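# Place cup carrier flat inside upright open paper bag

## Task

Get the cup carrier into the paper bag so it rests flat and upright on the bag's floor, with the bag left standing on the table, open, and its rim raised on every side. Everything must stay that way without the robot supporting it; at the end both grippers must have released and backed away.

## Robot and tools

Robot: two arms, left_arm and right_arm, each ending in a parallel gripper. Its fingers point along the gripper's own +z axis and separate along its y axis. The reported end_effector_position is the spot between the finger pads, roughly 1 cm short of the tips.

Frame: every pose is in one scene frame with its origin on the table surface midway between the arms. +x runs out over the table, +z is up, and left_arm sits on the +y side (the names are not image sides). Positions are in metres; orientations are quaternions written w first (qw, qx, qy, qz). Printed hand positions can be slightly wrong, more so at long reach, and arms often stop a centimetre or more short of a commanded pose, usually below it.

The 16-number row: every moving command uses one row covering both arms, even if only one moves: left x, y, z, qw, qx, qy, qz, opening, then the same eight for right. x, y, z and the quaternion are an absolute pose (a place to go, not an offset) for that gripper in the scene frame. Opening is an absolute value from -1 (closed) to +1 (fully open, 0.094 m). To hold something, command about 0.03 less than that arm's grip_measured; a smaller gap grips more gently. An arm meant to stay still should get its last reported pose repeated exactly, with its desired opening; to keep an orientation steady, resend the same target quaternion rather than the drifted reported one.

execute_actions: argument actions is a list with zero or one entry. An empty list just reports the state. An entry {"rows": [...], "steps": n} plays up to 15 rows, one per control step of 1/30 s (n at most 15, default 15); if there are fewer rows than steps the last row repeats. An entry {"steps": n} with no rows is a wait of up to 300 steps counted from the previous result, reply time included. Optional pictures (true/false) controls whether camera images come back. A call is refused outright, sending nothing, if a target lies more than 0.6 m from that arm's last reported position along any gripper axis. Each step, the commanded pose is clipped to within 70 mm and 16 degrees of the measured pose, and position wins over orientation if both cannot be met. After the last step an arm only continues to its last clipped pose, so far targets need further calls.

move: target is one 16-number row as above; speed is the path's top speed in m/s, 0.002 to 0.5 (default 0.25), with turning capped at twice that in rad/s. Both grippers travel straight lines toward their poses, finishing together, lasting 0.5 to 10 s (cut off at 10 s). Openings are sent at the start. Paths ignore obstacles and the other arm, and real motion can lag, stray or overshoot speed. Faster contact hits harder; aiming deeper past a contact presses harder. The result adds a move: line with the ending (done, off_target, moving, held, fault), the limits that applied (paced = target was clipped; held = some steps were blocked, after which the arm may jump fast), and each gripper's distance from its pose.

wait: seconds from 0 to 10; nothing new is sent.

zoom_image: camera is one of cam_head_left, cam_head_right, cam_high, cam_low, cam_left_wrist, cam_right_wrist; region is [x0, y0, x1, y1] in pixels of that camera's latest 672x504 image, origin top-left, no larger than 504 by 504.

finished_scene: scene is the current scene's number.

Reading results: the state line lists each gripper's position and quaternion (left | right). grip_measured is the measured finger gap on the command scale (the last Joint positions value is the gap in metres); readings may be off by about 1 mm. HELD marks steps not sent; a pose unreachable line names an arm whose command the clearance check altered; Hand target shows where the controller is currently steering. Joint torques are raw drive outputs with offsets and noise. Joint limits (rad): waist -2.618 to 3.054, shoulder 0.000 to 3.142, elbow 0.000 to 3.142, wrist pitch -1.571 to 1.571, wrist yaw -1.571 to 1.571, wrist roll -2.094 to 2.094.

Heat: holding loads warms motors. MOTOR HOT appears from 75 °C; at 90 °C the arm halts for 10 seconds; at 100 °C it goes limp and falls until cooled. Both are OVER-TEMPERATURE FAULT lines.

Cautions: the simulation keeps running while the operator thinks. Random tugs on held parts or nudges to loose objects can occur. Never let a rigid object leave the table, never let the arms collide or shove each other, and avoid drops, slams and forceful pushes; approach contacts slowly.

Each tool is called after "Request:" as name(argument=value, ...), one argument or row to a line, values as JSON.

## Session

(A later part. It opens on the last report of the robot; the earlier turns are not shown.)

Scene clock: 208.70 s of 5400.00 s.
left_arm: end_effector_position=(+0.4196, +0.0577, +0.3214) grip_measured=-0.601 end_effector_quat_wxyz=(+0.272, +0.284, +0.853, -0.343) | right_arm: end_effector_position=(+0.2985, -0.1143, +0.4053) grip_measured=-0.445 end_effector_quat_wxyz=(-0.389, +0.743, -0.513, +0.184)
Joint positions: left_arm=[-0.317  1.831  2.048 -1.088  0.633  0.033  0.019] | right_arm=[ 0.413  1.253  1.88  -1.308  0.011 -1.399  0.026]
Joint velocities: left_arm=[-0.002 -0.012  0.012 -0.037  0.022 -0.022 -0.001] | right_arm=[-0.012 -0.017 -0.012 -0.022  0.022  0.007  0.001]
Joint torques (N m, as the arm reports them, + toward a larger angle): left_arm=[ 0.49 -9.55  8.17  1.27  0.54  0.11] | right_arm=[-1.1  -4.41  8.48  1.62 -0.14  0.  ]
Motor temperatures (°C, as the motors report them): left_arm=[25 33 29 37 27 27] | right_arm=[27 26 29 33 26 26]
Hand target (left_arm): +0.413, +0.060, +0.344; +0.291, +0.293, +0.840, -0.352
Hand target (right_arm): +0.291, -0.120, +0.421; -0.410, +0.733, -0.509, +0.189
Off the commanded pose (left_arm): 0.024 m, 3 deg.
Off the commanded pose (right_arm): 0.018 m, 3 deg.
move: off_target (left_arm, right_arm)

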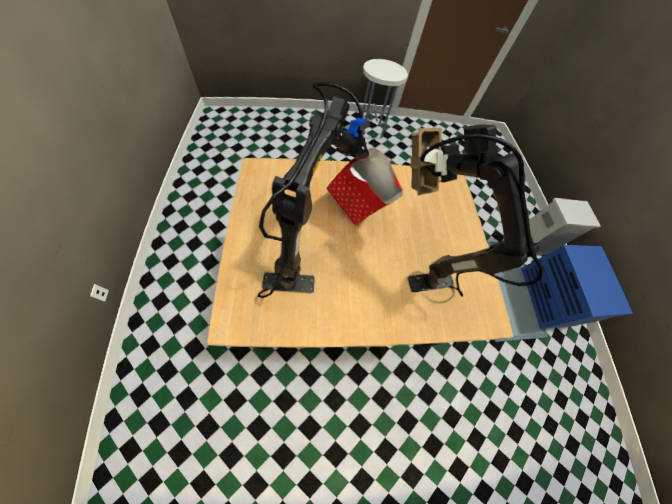

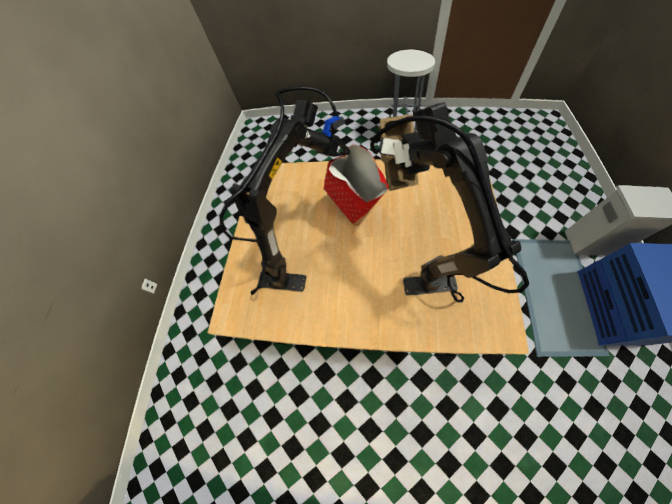

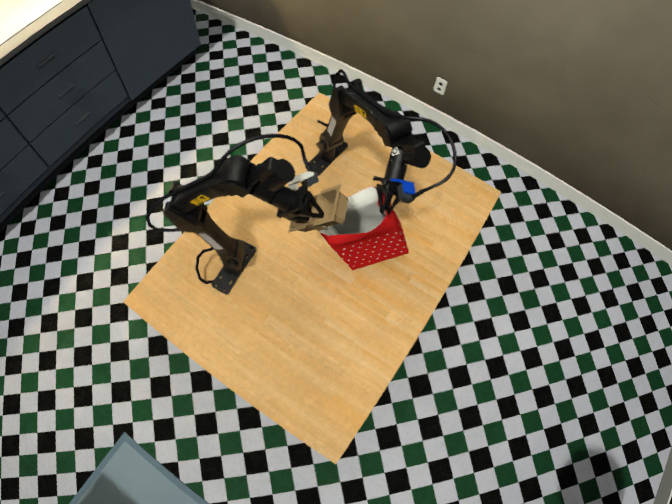

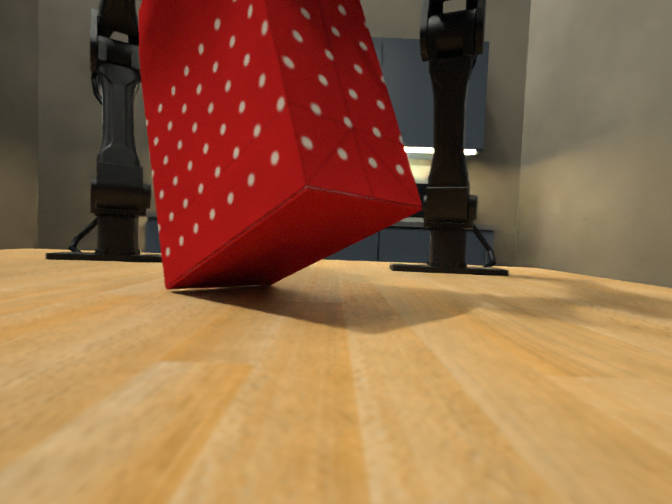

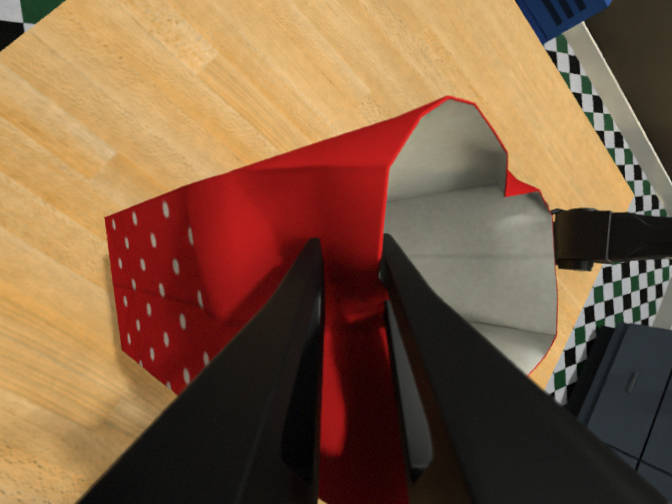

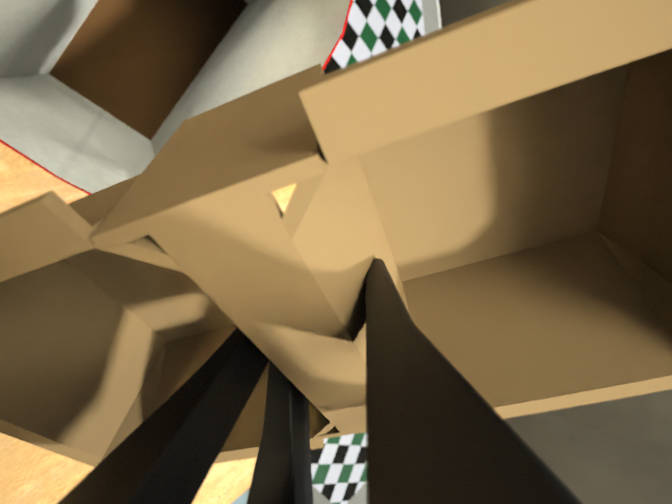

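Request:
move(
  target=[0.38,0.03,0.375,0.33,0.30,0.83,-0.33,-1,0.27,-0.30,0.42,0.42,-0.5,0.68,-0.33,-0.5],
  speed=0.12,
)

Request:
move(
  target=[0.30,-0.08,0.35,0.33,0.30,0.83,-0.33,-1,0.27,-0.30,0.42,0.42,-0.5,0.68,-0.33,-0.5],
  speed=0.08,
)

Request:
move(
  target=[0.40,0,0.278,0.27,0.27,0.835,-0.40,-1,0.27,-0.30,0.42,0.42,-0.5,0.68,-0.33,-0.5],
  speed=0.06,
)

Request:
zoom_image(
  camera="cam_high",
  region=[260,130,430,300],
)

Scene clock: 217.47 s of 5400.00 s.
left_arm: end_effector_position=(+0.3842, +0.0307, +0.3549) grip_measured=-0.950 end_effector_quat_wxyz=(+0.304, +0.294, +0.845, -0.327) | right_arm: end_effector_position=(+0.2768, -0.3057, +0.4153) grip_measured=-0.445 end_effector_quat_wxyz=(+0.418, -0.498, +0.691, -0.317)
Joint positions: left_arm=[-0.448  1.74   2.048 -1.067  0.507 -0.055  0.002] | right_arm=[-0.622  0.939  1.605 -1.181 -0.419 -1.5    0.026]
Joint velocities: left_arm=[ 0.007 -0.002 -0.012 -0.066 -0.022 -0.022  0.   ] | right_arm=[-0.002  0.007 -0.007  0.007 -0.081  0.007 -0.   ]
Joint torques (N m, as the arm reports them, + toward a larger angle): left_arm=[-0.52 -8.83  6.71  1.75  0.18 -0.06] | right_arm=[-1.07 -1.47  4.29  2.03 -0.31 -0.01]
Motor temperatures (°C, as the motors report them): left_arm=[25 33 28 37 27 27] | right_arm=[27 26 29 33 26 26]
Hand target (left_arm): +0.380, +0.030, +0.375; +0.331, +0.299, +0.831, -0.331
Hand target (right_arm): +0.273, -0.303, +0.421; +0.429, -0.496, +0.680, -0.327
Off the commanded pose (left_arm): 0.021 m, 3 deg.
Off the commanded pose (right_arm): 0.010 m, 2 deg.
After step 90, 2.43 s passed at rest.
move: off_target (left_arm)

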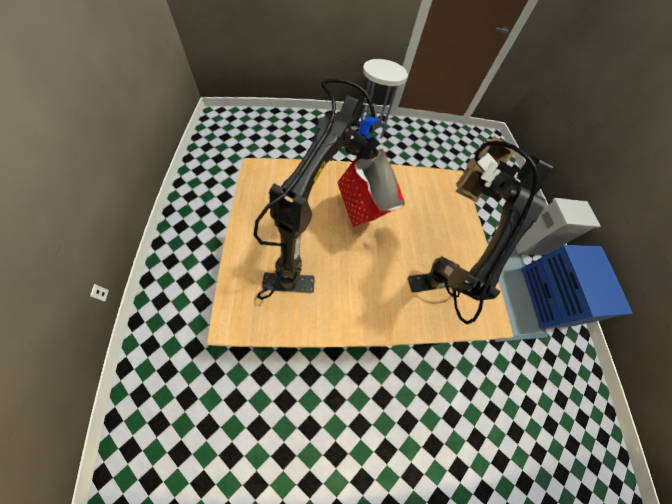

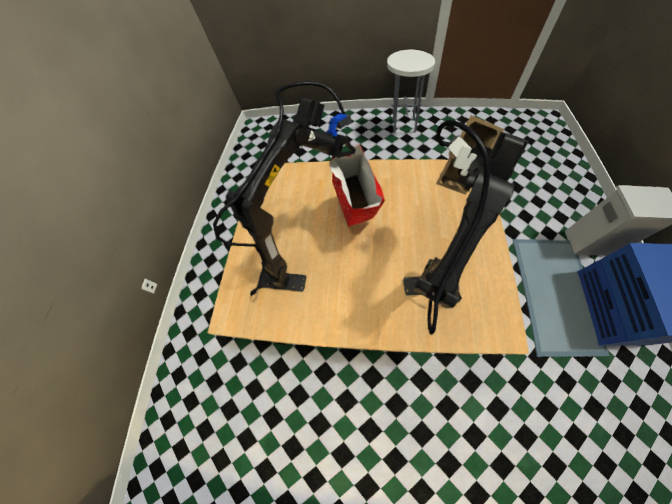

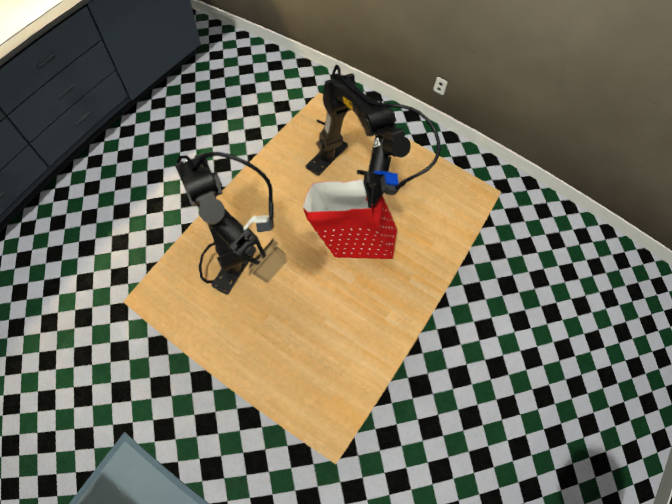

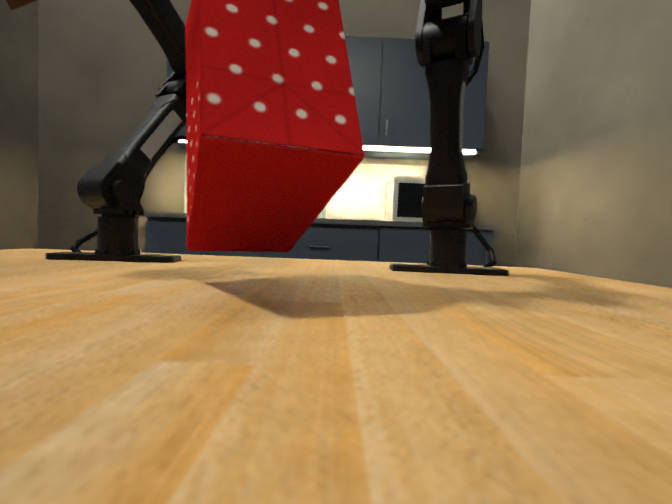

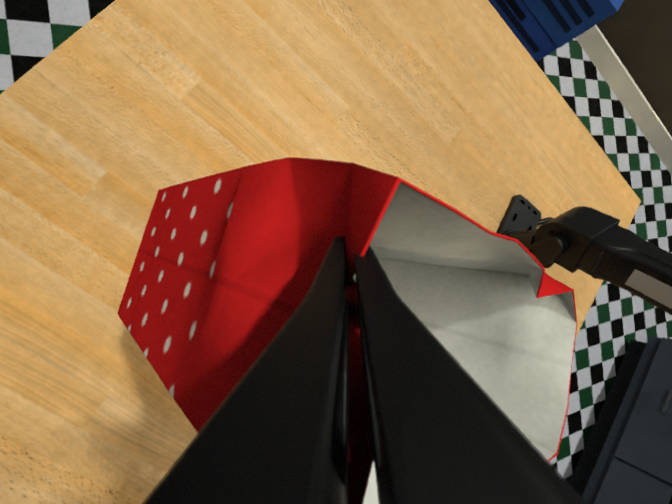

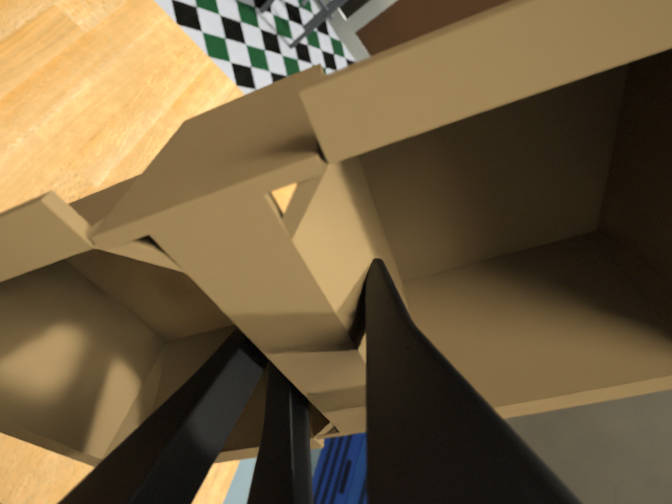

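Scene clock: 219.67 s of 5400.00 s.
left_arm: end_effector_position=(+0.3020, -0.0811, +0.3422) grip_measured=-0.950 end_effector_quat_wxyz=(+0.316, +0.302, +0.837, -0.328) | right_arm: end_effector_position=(+0.2769, -0.3063, +0.4144) grip_measured=-0.445 end_effector_quat_wxyz=(+0.412, -0.500, +0.691, -0.320)
Joint positions: left_arm=[-0.864  1.7    1.902 -0.839  0.187 -0.321  0.002] | right_arm=[-0.606  0.939  1.605 -1.181 -0.394 -1.5    0.026]
Joint velocities: left_arm=[-0.002 -0.012 -0.012 -0.022 -0.066 -0.051  0.   ] | right_arm=[ 0.022 -0.012 -0.007 -0.066  0.037  0.007 -0.   ]
Joint torques (N m, as the arm reports them, + toward a larger angle): left_arm=[-0.4  -7.99  5.53  1.97  0.01 -0.05] | right_arm=[ 1.14 -2.07  4.89  1.88 -0.1   0.01]
Motor temperatures (°C, as the motors report them): left_arm=[25 33 28 38 27 27] | right_arm=[27 26 29 33 26 26]
Hand target (left_arm): +0.302, -0.081, +0.351; +0.330, +0.298, +0.831, -0.333
Hand target (right_arm): +0.270, -0.300, +0.420; +0.420, -0.501, +0.681, -0.330
Off the commanded pose (left_arm): 0.008 m, 2 deg.
Off the commanded pose (right_arm): 0.011 m, 2 deg.
move: off_target (right_arm)

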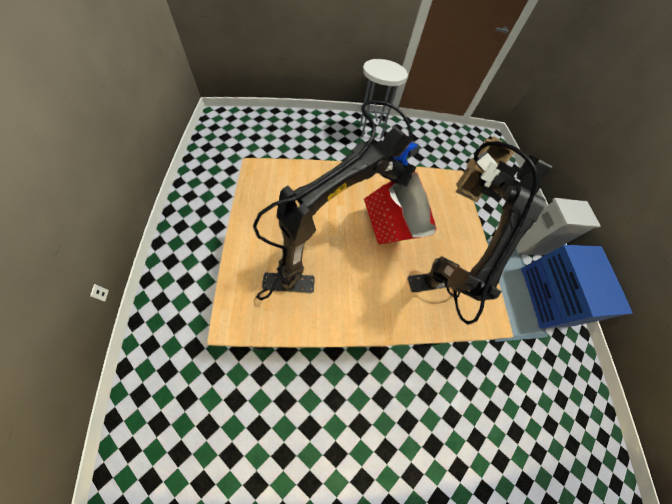

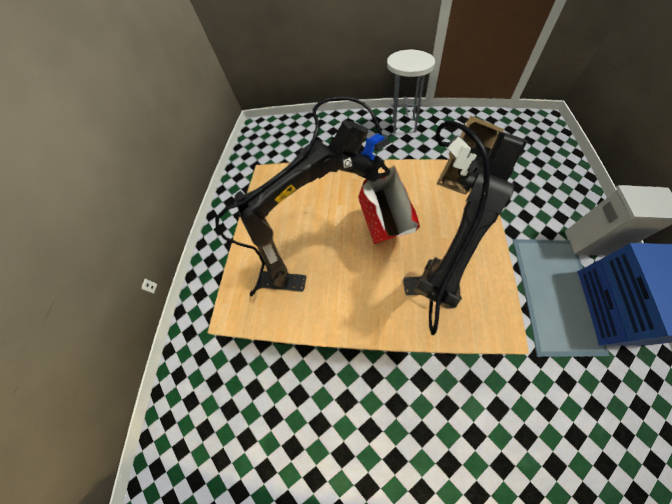

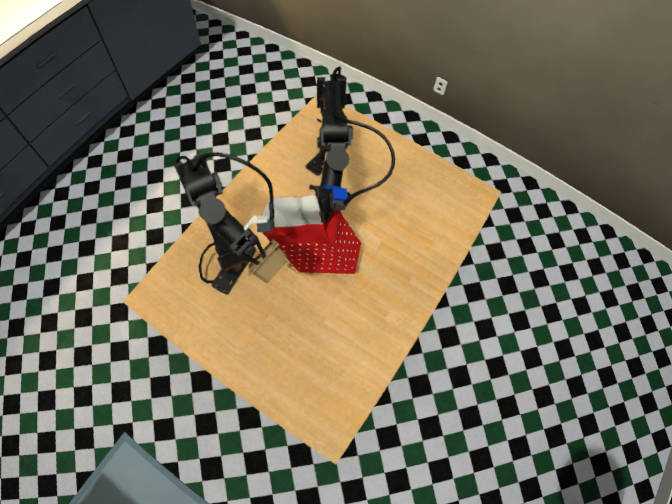

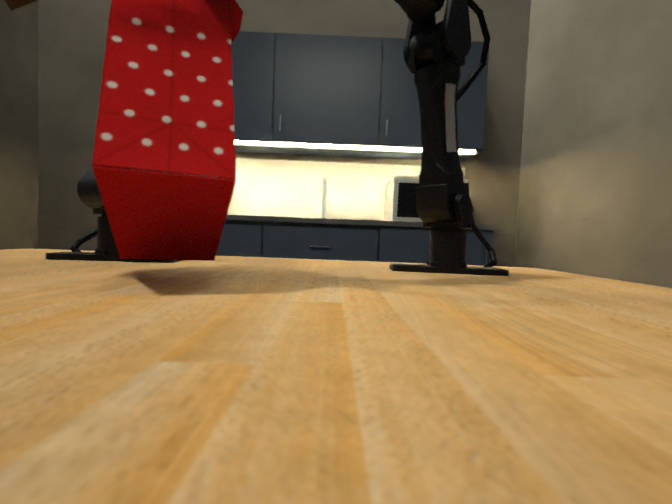

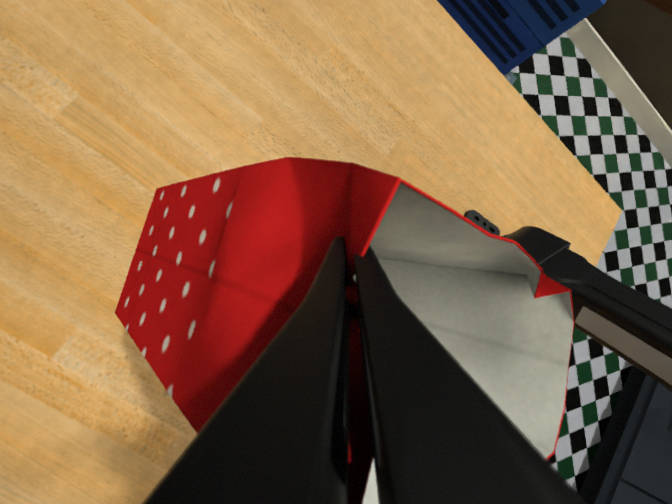

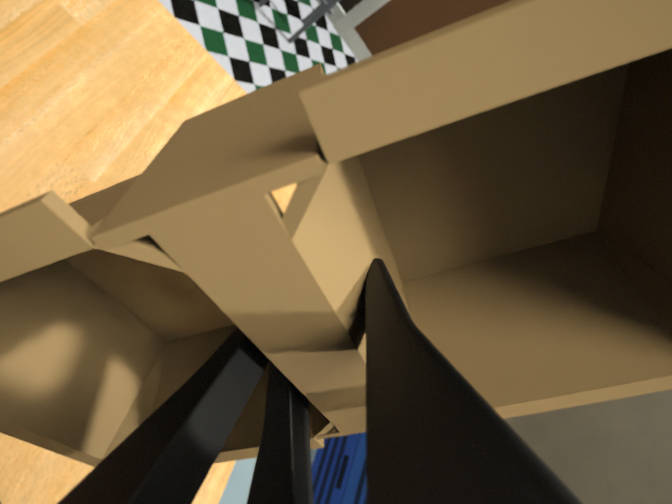

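Scene clock: 222.43 s of 5400.00 s.
left_arm: end_effector_position=(+0.3992, +0.0019, +0.2745) grip_measured=-0.949 end_effector_quat_wxyz=(+0.266, +0.264, +0.842, -0.389) | right_arm: end_effector_position=(+0.2769, -0.3063, +0.4144) grip_measured=-0.445 end_effector_quat_wxyz=(+0.412, -0.500, +0.691, -0.320)
Joint positions: left_arm=[-0.451  1.74   1.671 -0.68   0.615 -0.175  0.002] | right_arm=[-0.606  0.939  1.605 -1.181 -0.394 -1.5    0.026]
Joint velocities: left_arm=[-0.002  0.002 -0.007  0.022  0.022 -0.022  0.   ] | right_arm=[-0.007 -0.007 -0.017  0.007 -0.007 -0.022  0.   ]
Joint torques (N m, as the arm reports them, + toward a larger angle): left_arm=[ 0.39 -7.85  5.84  1.69  0.48  0.1 ] | right_arm=[ 1.03 -2.07  4.92  1.88 -0.11  0.02]
Motor temperatures (°C, as the motors report them): left_arm=[25 33 28 38 27 27] | right_arm=[27 26 29 33 26 26]
Hand target (left_arm): +0.399, +0.001, +0.277; +0.270, +0.271, +0.835, -0.396
Hand target (right_arm): +0.270, -0.300, +0.420; +0.420, -0.501, +0.681, -0.330
Off the commanded pose (left_arm): 0.004 m, 2 deg.
Off the commanded pose (right_arm): 0.011 m, 2 deg.
move: off_target (right_arm)

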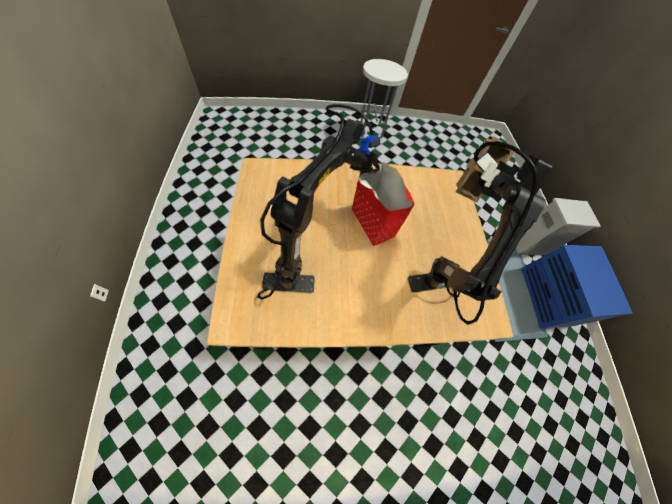

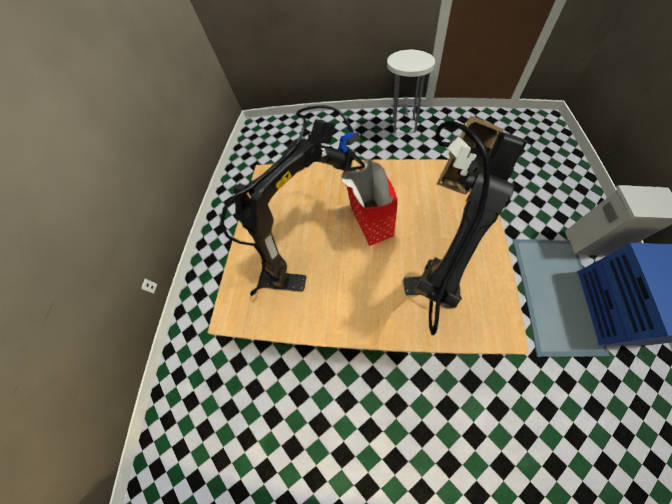

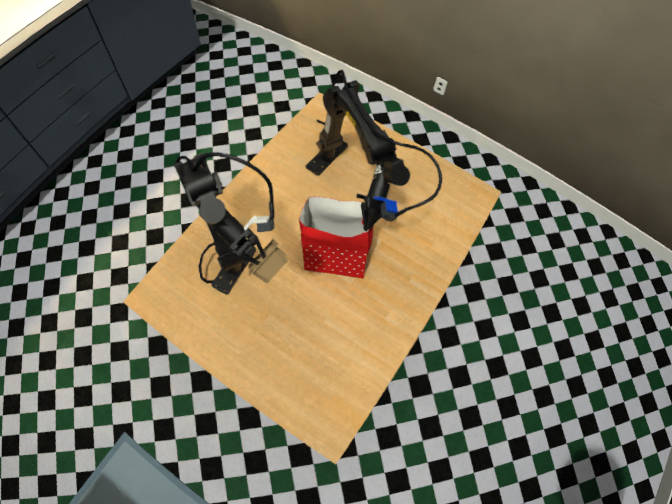

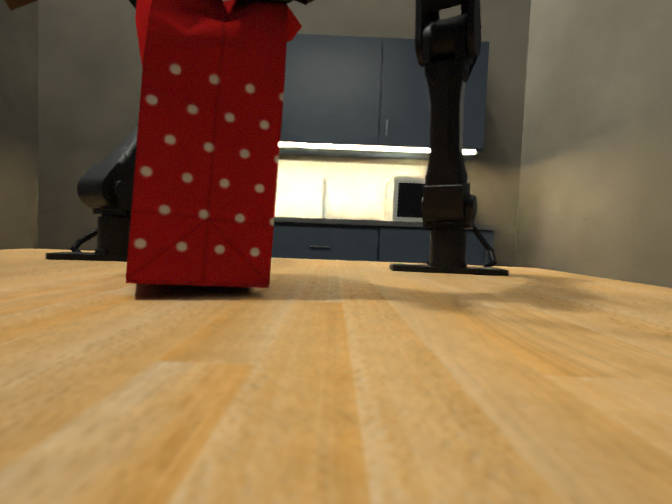

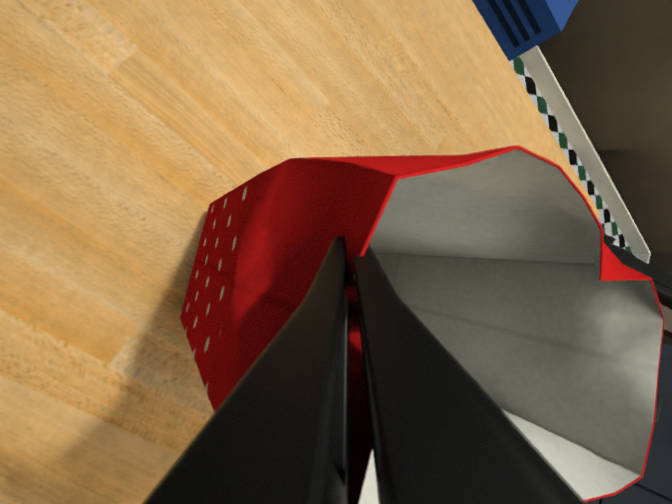

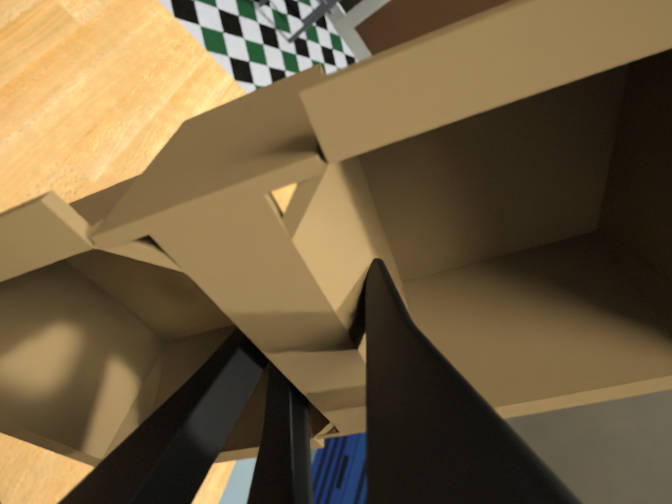

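Region (260, 130, 430, 300) of cam_high's 672x504 image, scaled by 2.965, with more detail than that image has.

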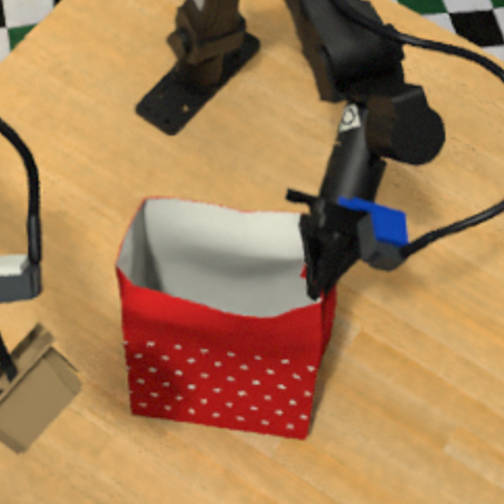

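Request:
move(
  target=[0.408,-0.003,0.272,0.27,0.27,0.835,-0.40,-1,0.31,-0.042,0.40,0.489,-0.671,0.453,-0.33,-0.5],
  speed=0.12,
)

Request:
zoom_image(
  camera="cam_high",
  region=[260,130,430,300],
)

Request:
zoom_image(
  camera="cam_head_right",
  region=[300,100,440,240],
)

Scene clock: 229.03 s of 5400.00 s.
left_arm: end_effector_position=(+0.4036, -0.0022, +0.2678) grip_measured=-0.949 end_effector_quat_wxyz=(+0.263, +0.265, +0.841, -0.392) | right_arm: end_effector_position=(+0.3047, -0.0436, +0.3950) grip_measured=-0.445 end_effector_quat_wxyz=(-0.470, +0.683, -0.450, +0.332)
Joint positions: left_arm=[-0.451  1.764  1.671 -0.66   0.625 -0.174  0.002] | right_arm=[ 0.869  1.129  1.413 -0.701  0.581 -1.365  0.026]
Joint velocities: left_arm=[-0.007 -0.007  0.007 -0.066 -0.022 -0.007 -0.001] | right_arm=[ 0.012 -0.017 -0.002 -0.095  0.007 -0.095  0.   ]
Joint torques (N m, as the arm reports them, + toward a larger angle): left_arm=[ 0.65 -7.2   7.31  1.7   0.46  0.09] | right_arm=[ 0.97 -1.96  6.87  2.08  0.23  0.  ]
Motor temperatures (°C, as the motors report them): left_arm=[25 33 28 38 27 27] | right_arm=[27 26 28 34 26 26]
Hand target (left_arm): +0.408, -0.003, +0.272; +0.270, +0.269, +0.834, -0.399
Hand target (right_arm): +0.305, -0.038, +0.397; -0.478, +0.678, -0.449, +0.332
Off the commanded pose (left_arm): 0.006 m, 1 deg.
Off the commanded pose (right_arm): 0.007 m, 3 deg.
After step 90, 0.57 s passed at rest.
move: off_target (right_arm)

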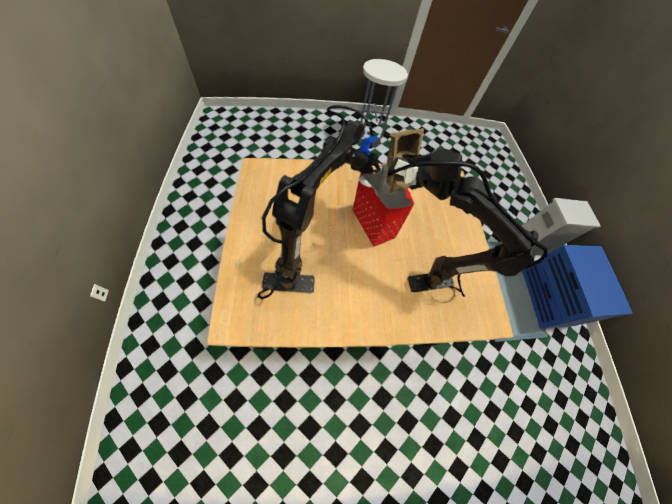

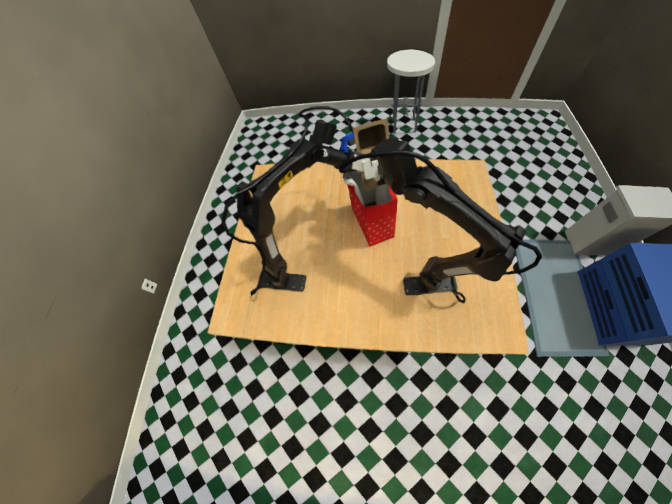

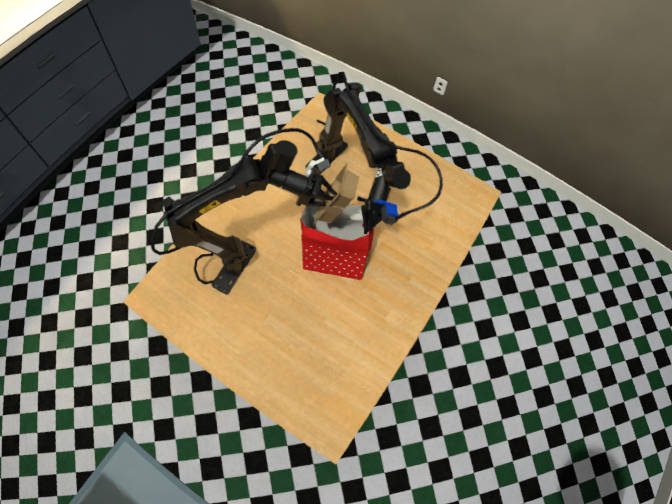

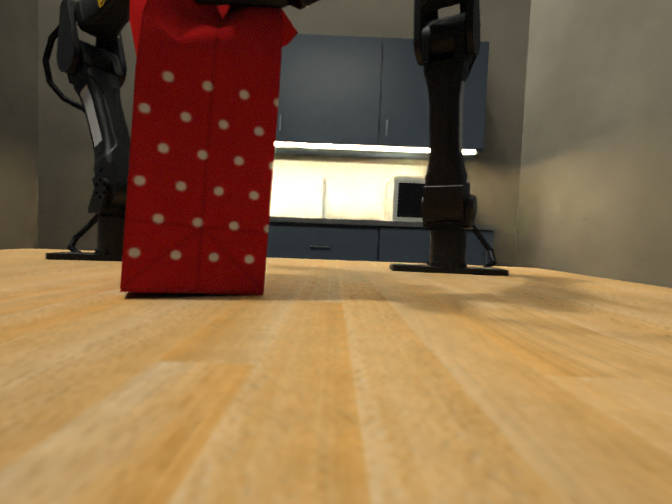

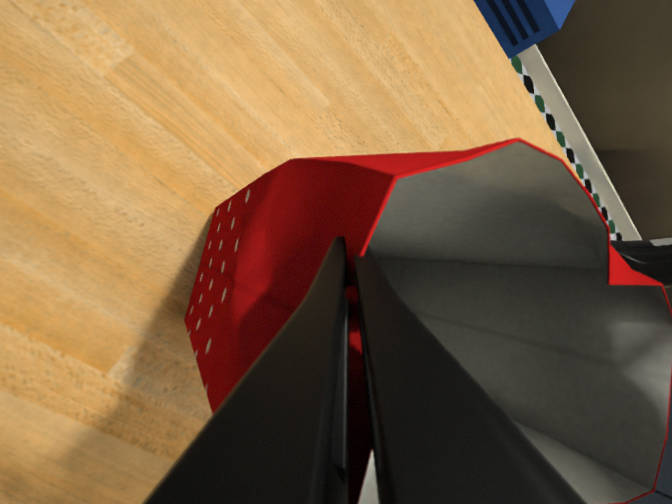

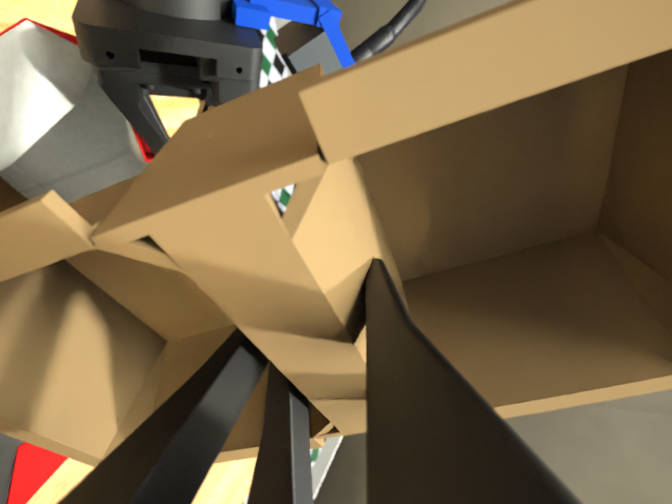

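Region (260, 130, 430, 300) of cam_high's 672x504 image, scaled by 2.965, with more detail than that image has.

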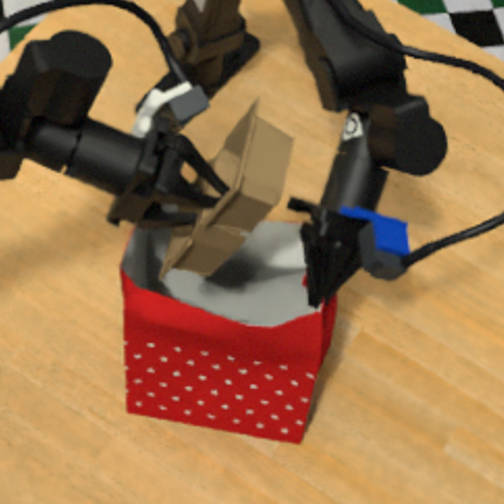

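Region (300, 100, 440, 240) of cam_head_right's 672x504 image, scaled by 3.600, with more detail than that image has.

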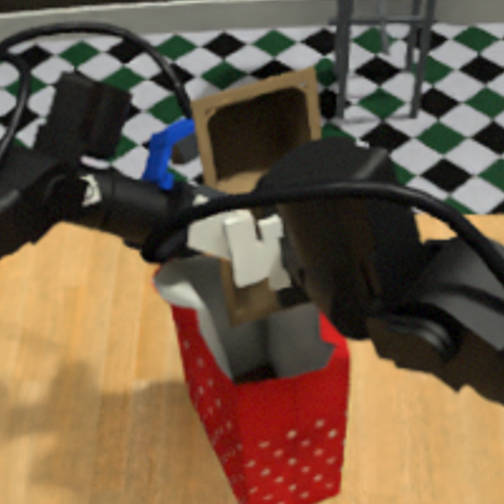

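Request:
move(
  target=[0.408,-0.003,0.272,0.27,0.27,0.835,-0.40,-1,0.318,-0.03,0.355,0.52,-0.648,0.437,-0.35,-0.5],
  speed=0.04,
)

Request:
zoom_image(
  camera="cam_high",
  region=[260,130,430,300],
)

Request:
zoom_image(
  camera="cam_head_left",
  region=[320,100,460,240],
)

Scene clock: 235.43 s of 5400.00 s.
left_arm: end_effector_position=(+0.4037, -0.0022, +0.2679) grip_measured=-0.949 end_effector_quat_wxyz=(+0.263, +0.265, +0.841, -0.392) | right_arm: end_effector_position=(+0.3178, -0.0234, +0.3417) grip_measured=-0.445 end_effector_quat_wxyz=(-0.500, +0.667, -0.431, +0.347)
Joint positions: left_arm=[-0.451  1.764  1.671 -0.659  0.625 -0.174  0.002] | right_arm=[ 0.869  1.082  1.075 -0.308  0.581 -1.427  0.026]
Joint velocities: left_arm=[ 0.002  0.012  0.002  0.007 -0.007 -0.022 -0.   ] | right_arm=[-0.012 -0.012 -0.002  0.037 -0.007  0.066 -0.   ]
Joint torques (N m, as the arm reports them, + toward a larger angle): left_arm=[ 0.57 -7.32  7.25  1.63  0.44  0.09] | right_arm=[-0.87 -5.61  7.43  2.15  0.13  0.01]
Motor temperatures (°C, as the motors report them): left_arm=[25 33 28 38 27 27] | right_arm=[27 26 29 35 26 26]
Hand target (left_arm): +0.408, -0.003, +0.272; +0.270, +0.269, +0.834, -0.399
Hand target (right_arm): +0.318, -0.031, +0.355; -0.519, +0.647, -0.435, +0.350
Off the commanded pose (left_arm): 0.006 m, 1 deg.
Off the commanded pose (right_arm): 0.015 m, 3 deg.
After step 90, 1.27 s passed at rest.
move: off_target (right_arm)

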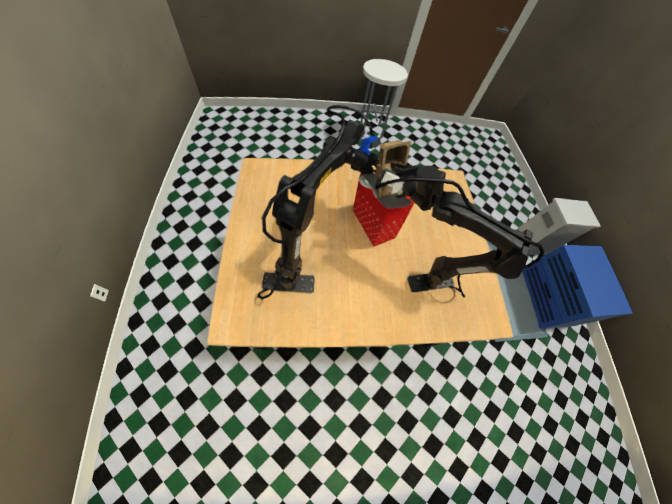

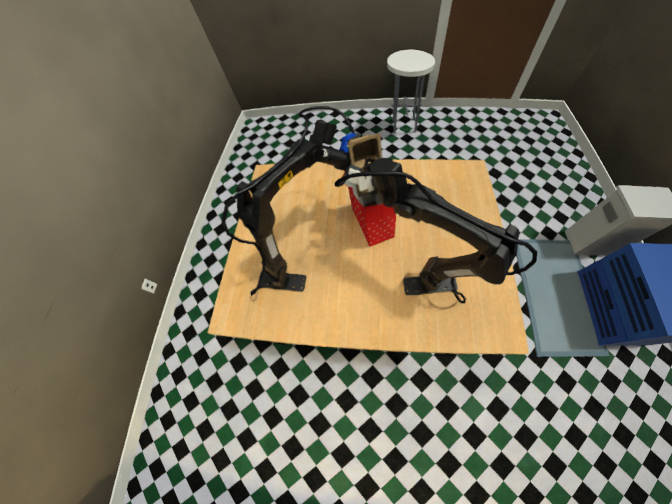

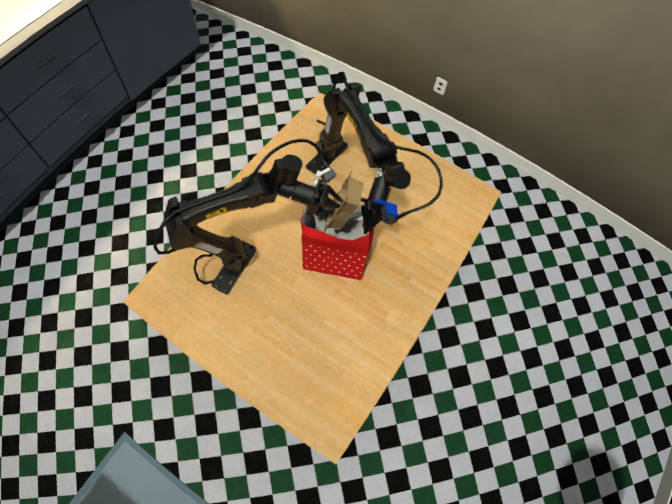

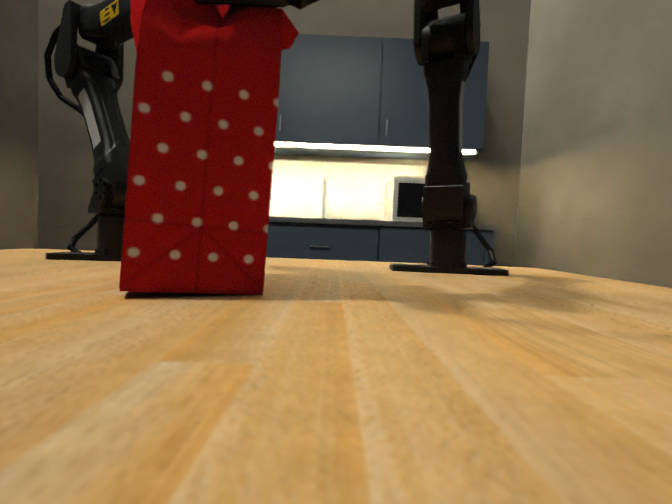

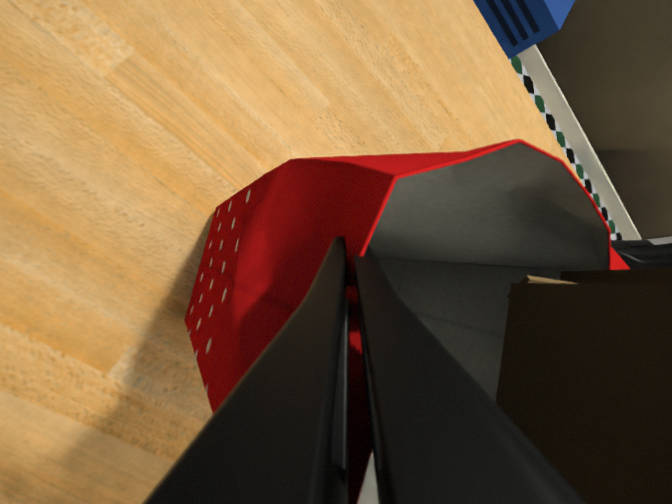

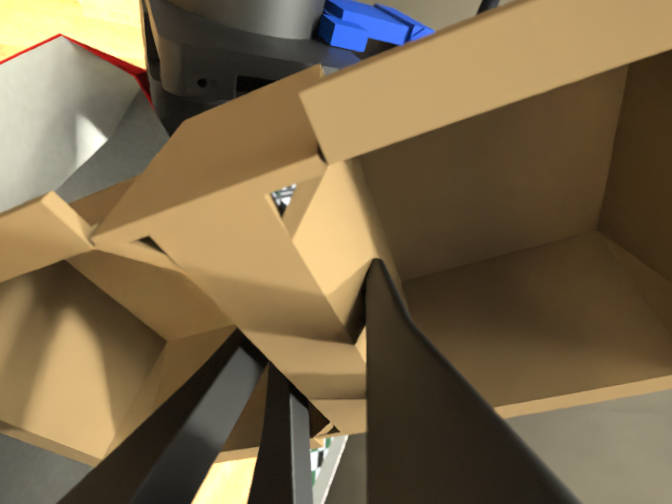

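Region (260, 130, 430, 300) of cam_high's 672x504 image, scaled by 2.965, with more detail than that image has.

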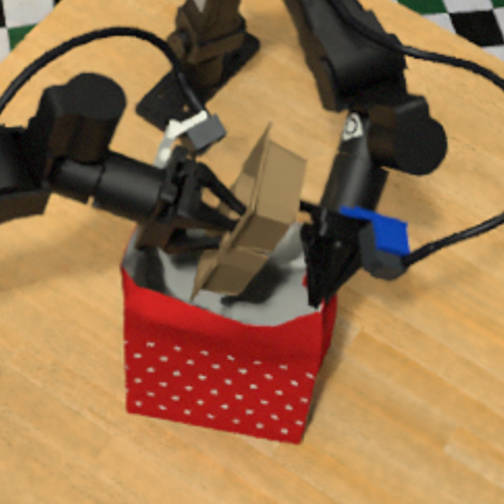

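Region (320, 100, 460, 240) of cam_head_left's 672x504 image, scaled by 3.600, with more detail than that image has.

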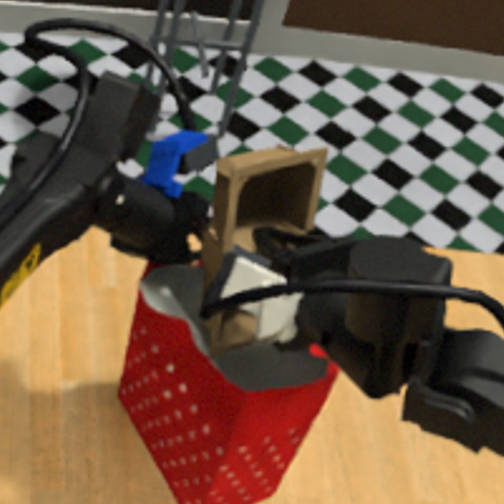

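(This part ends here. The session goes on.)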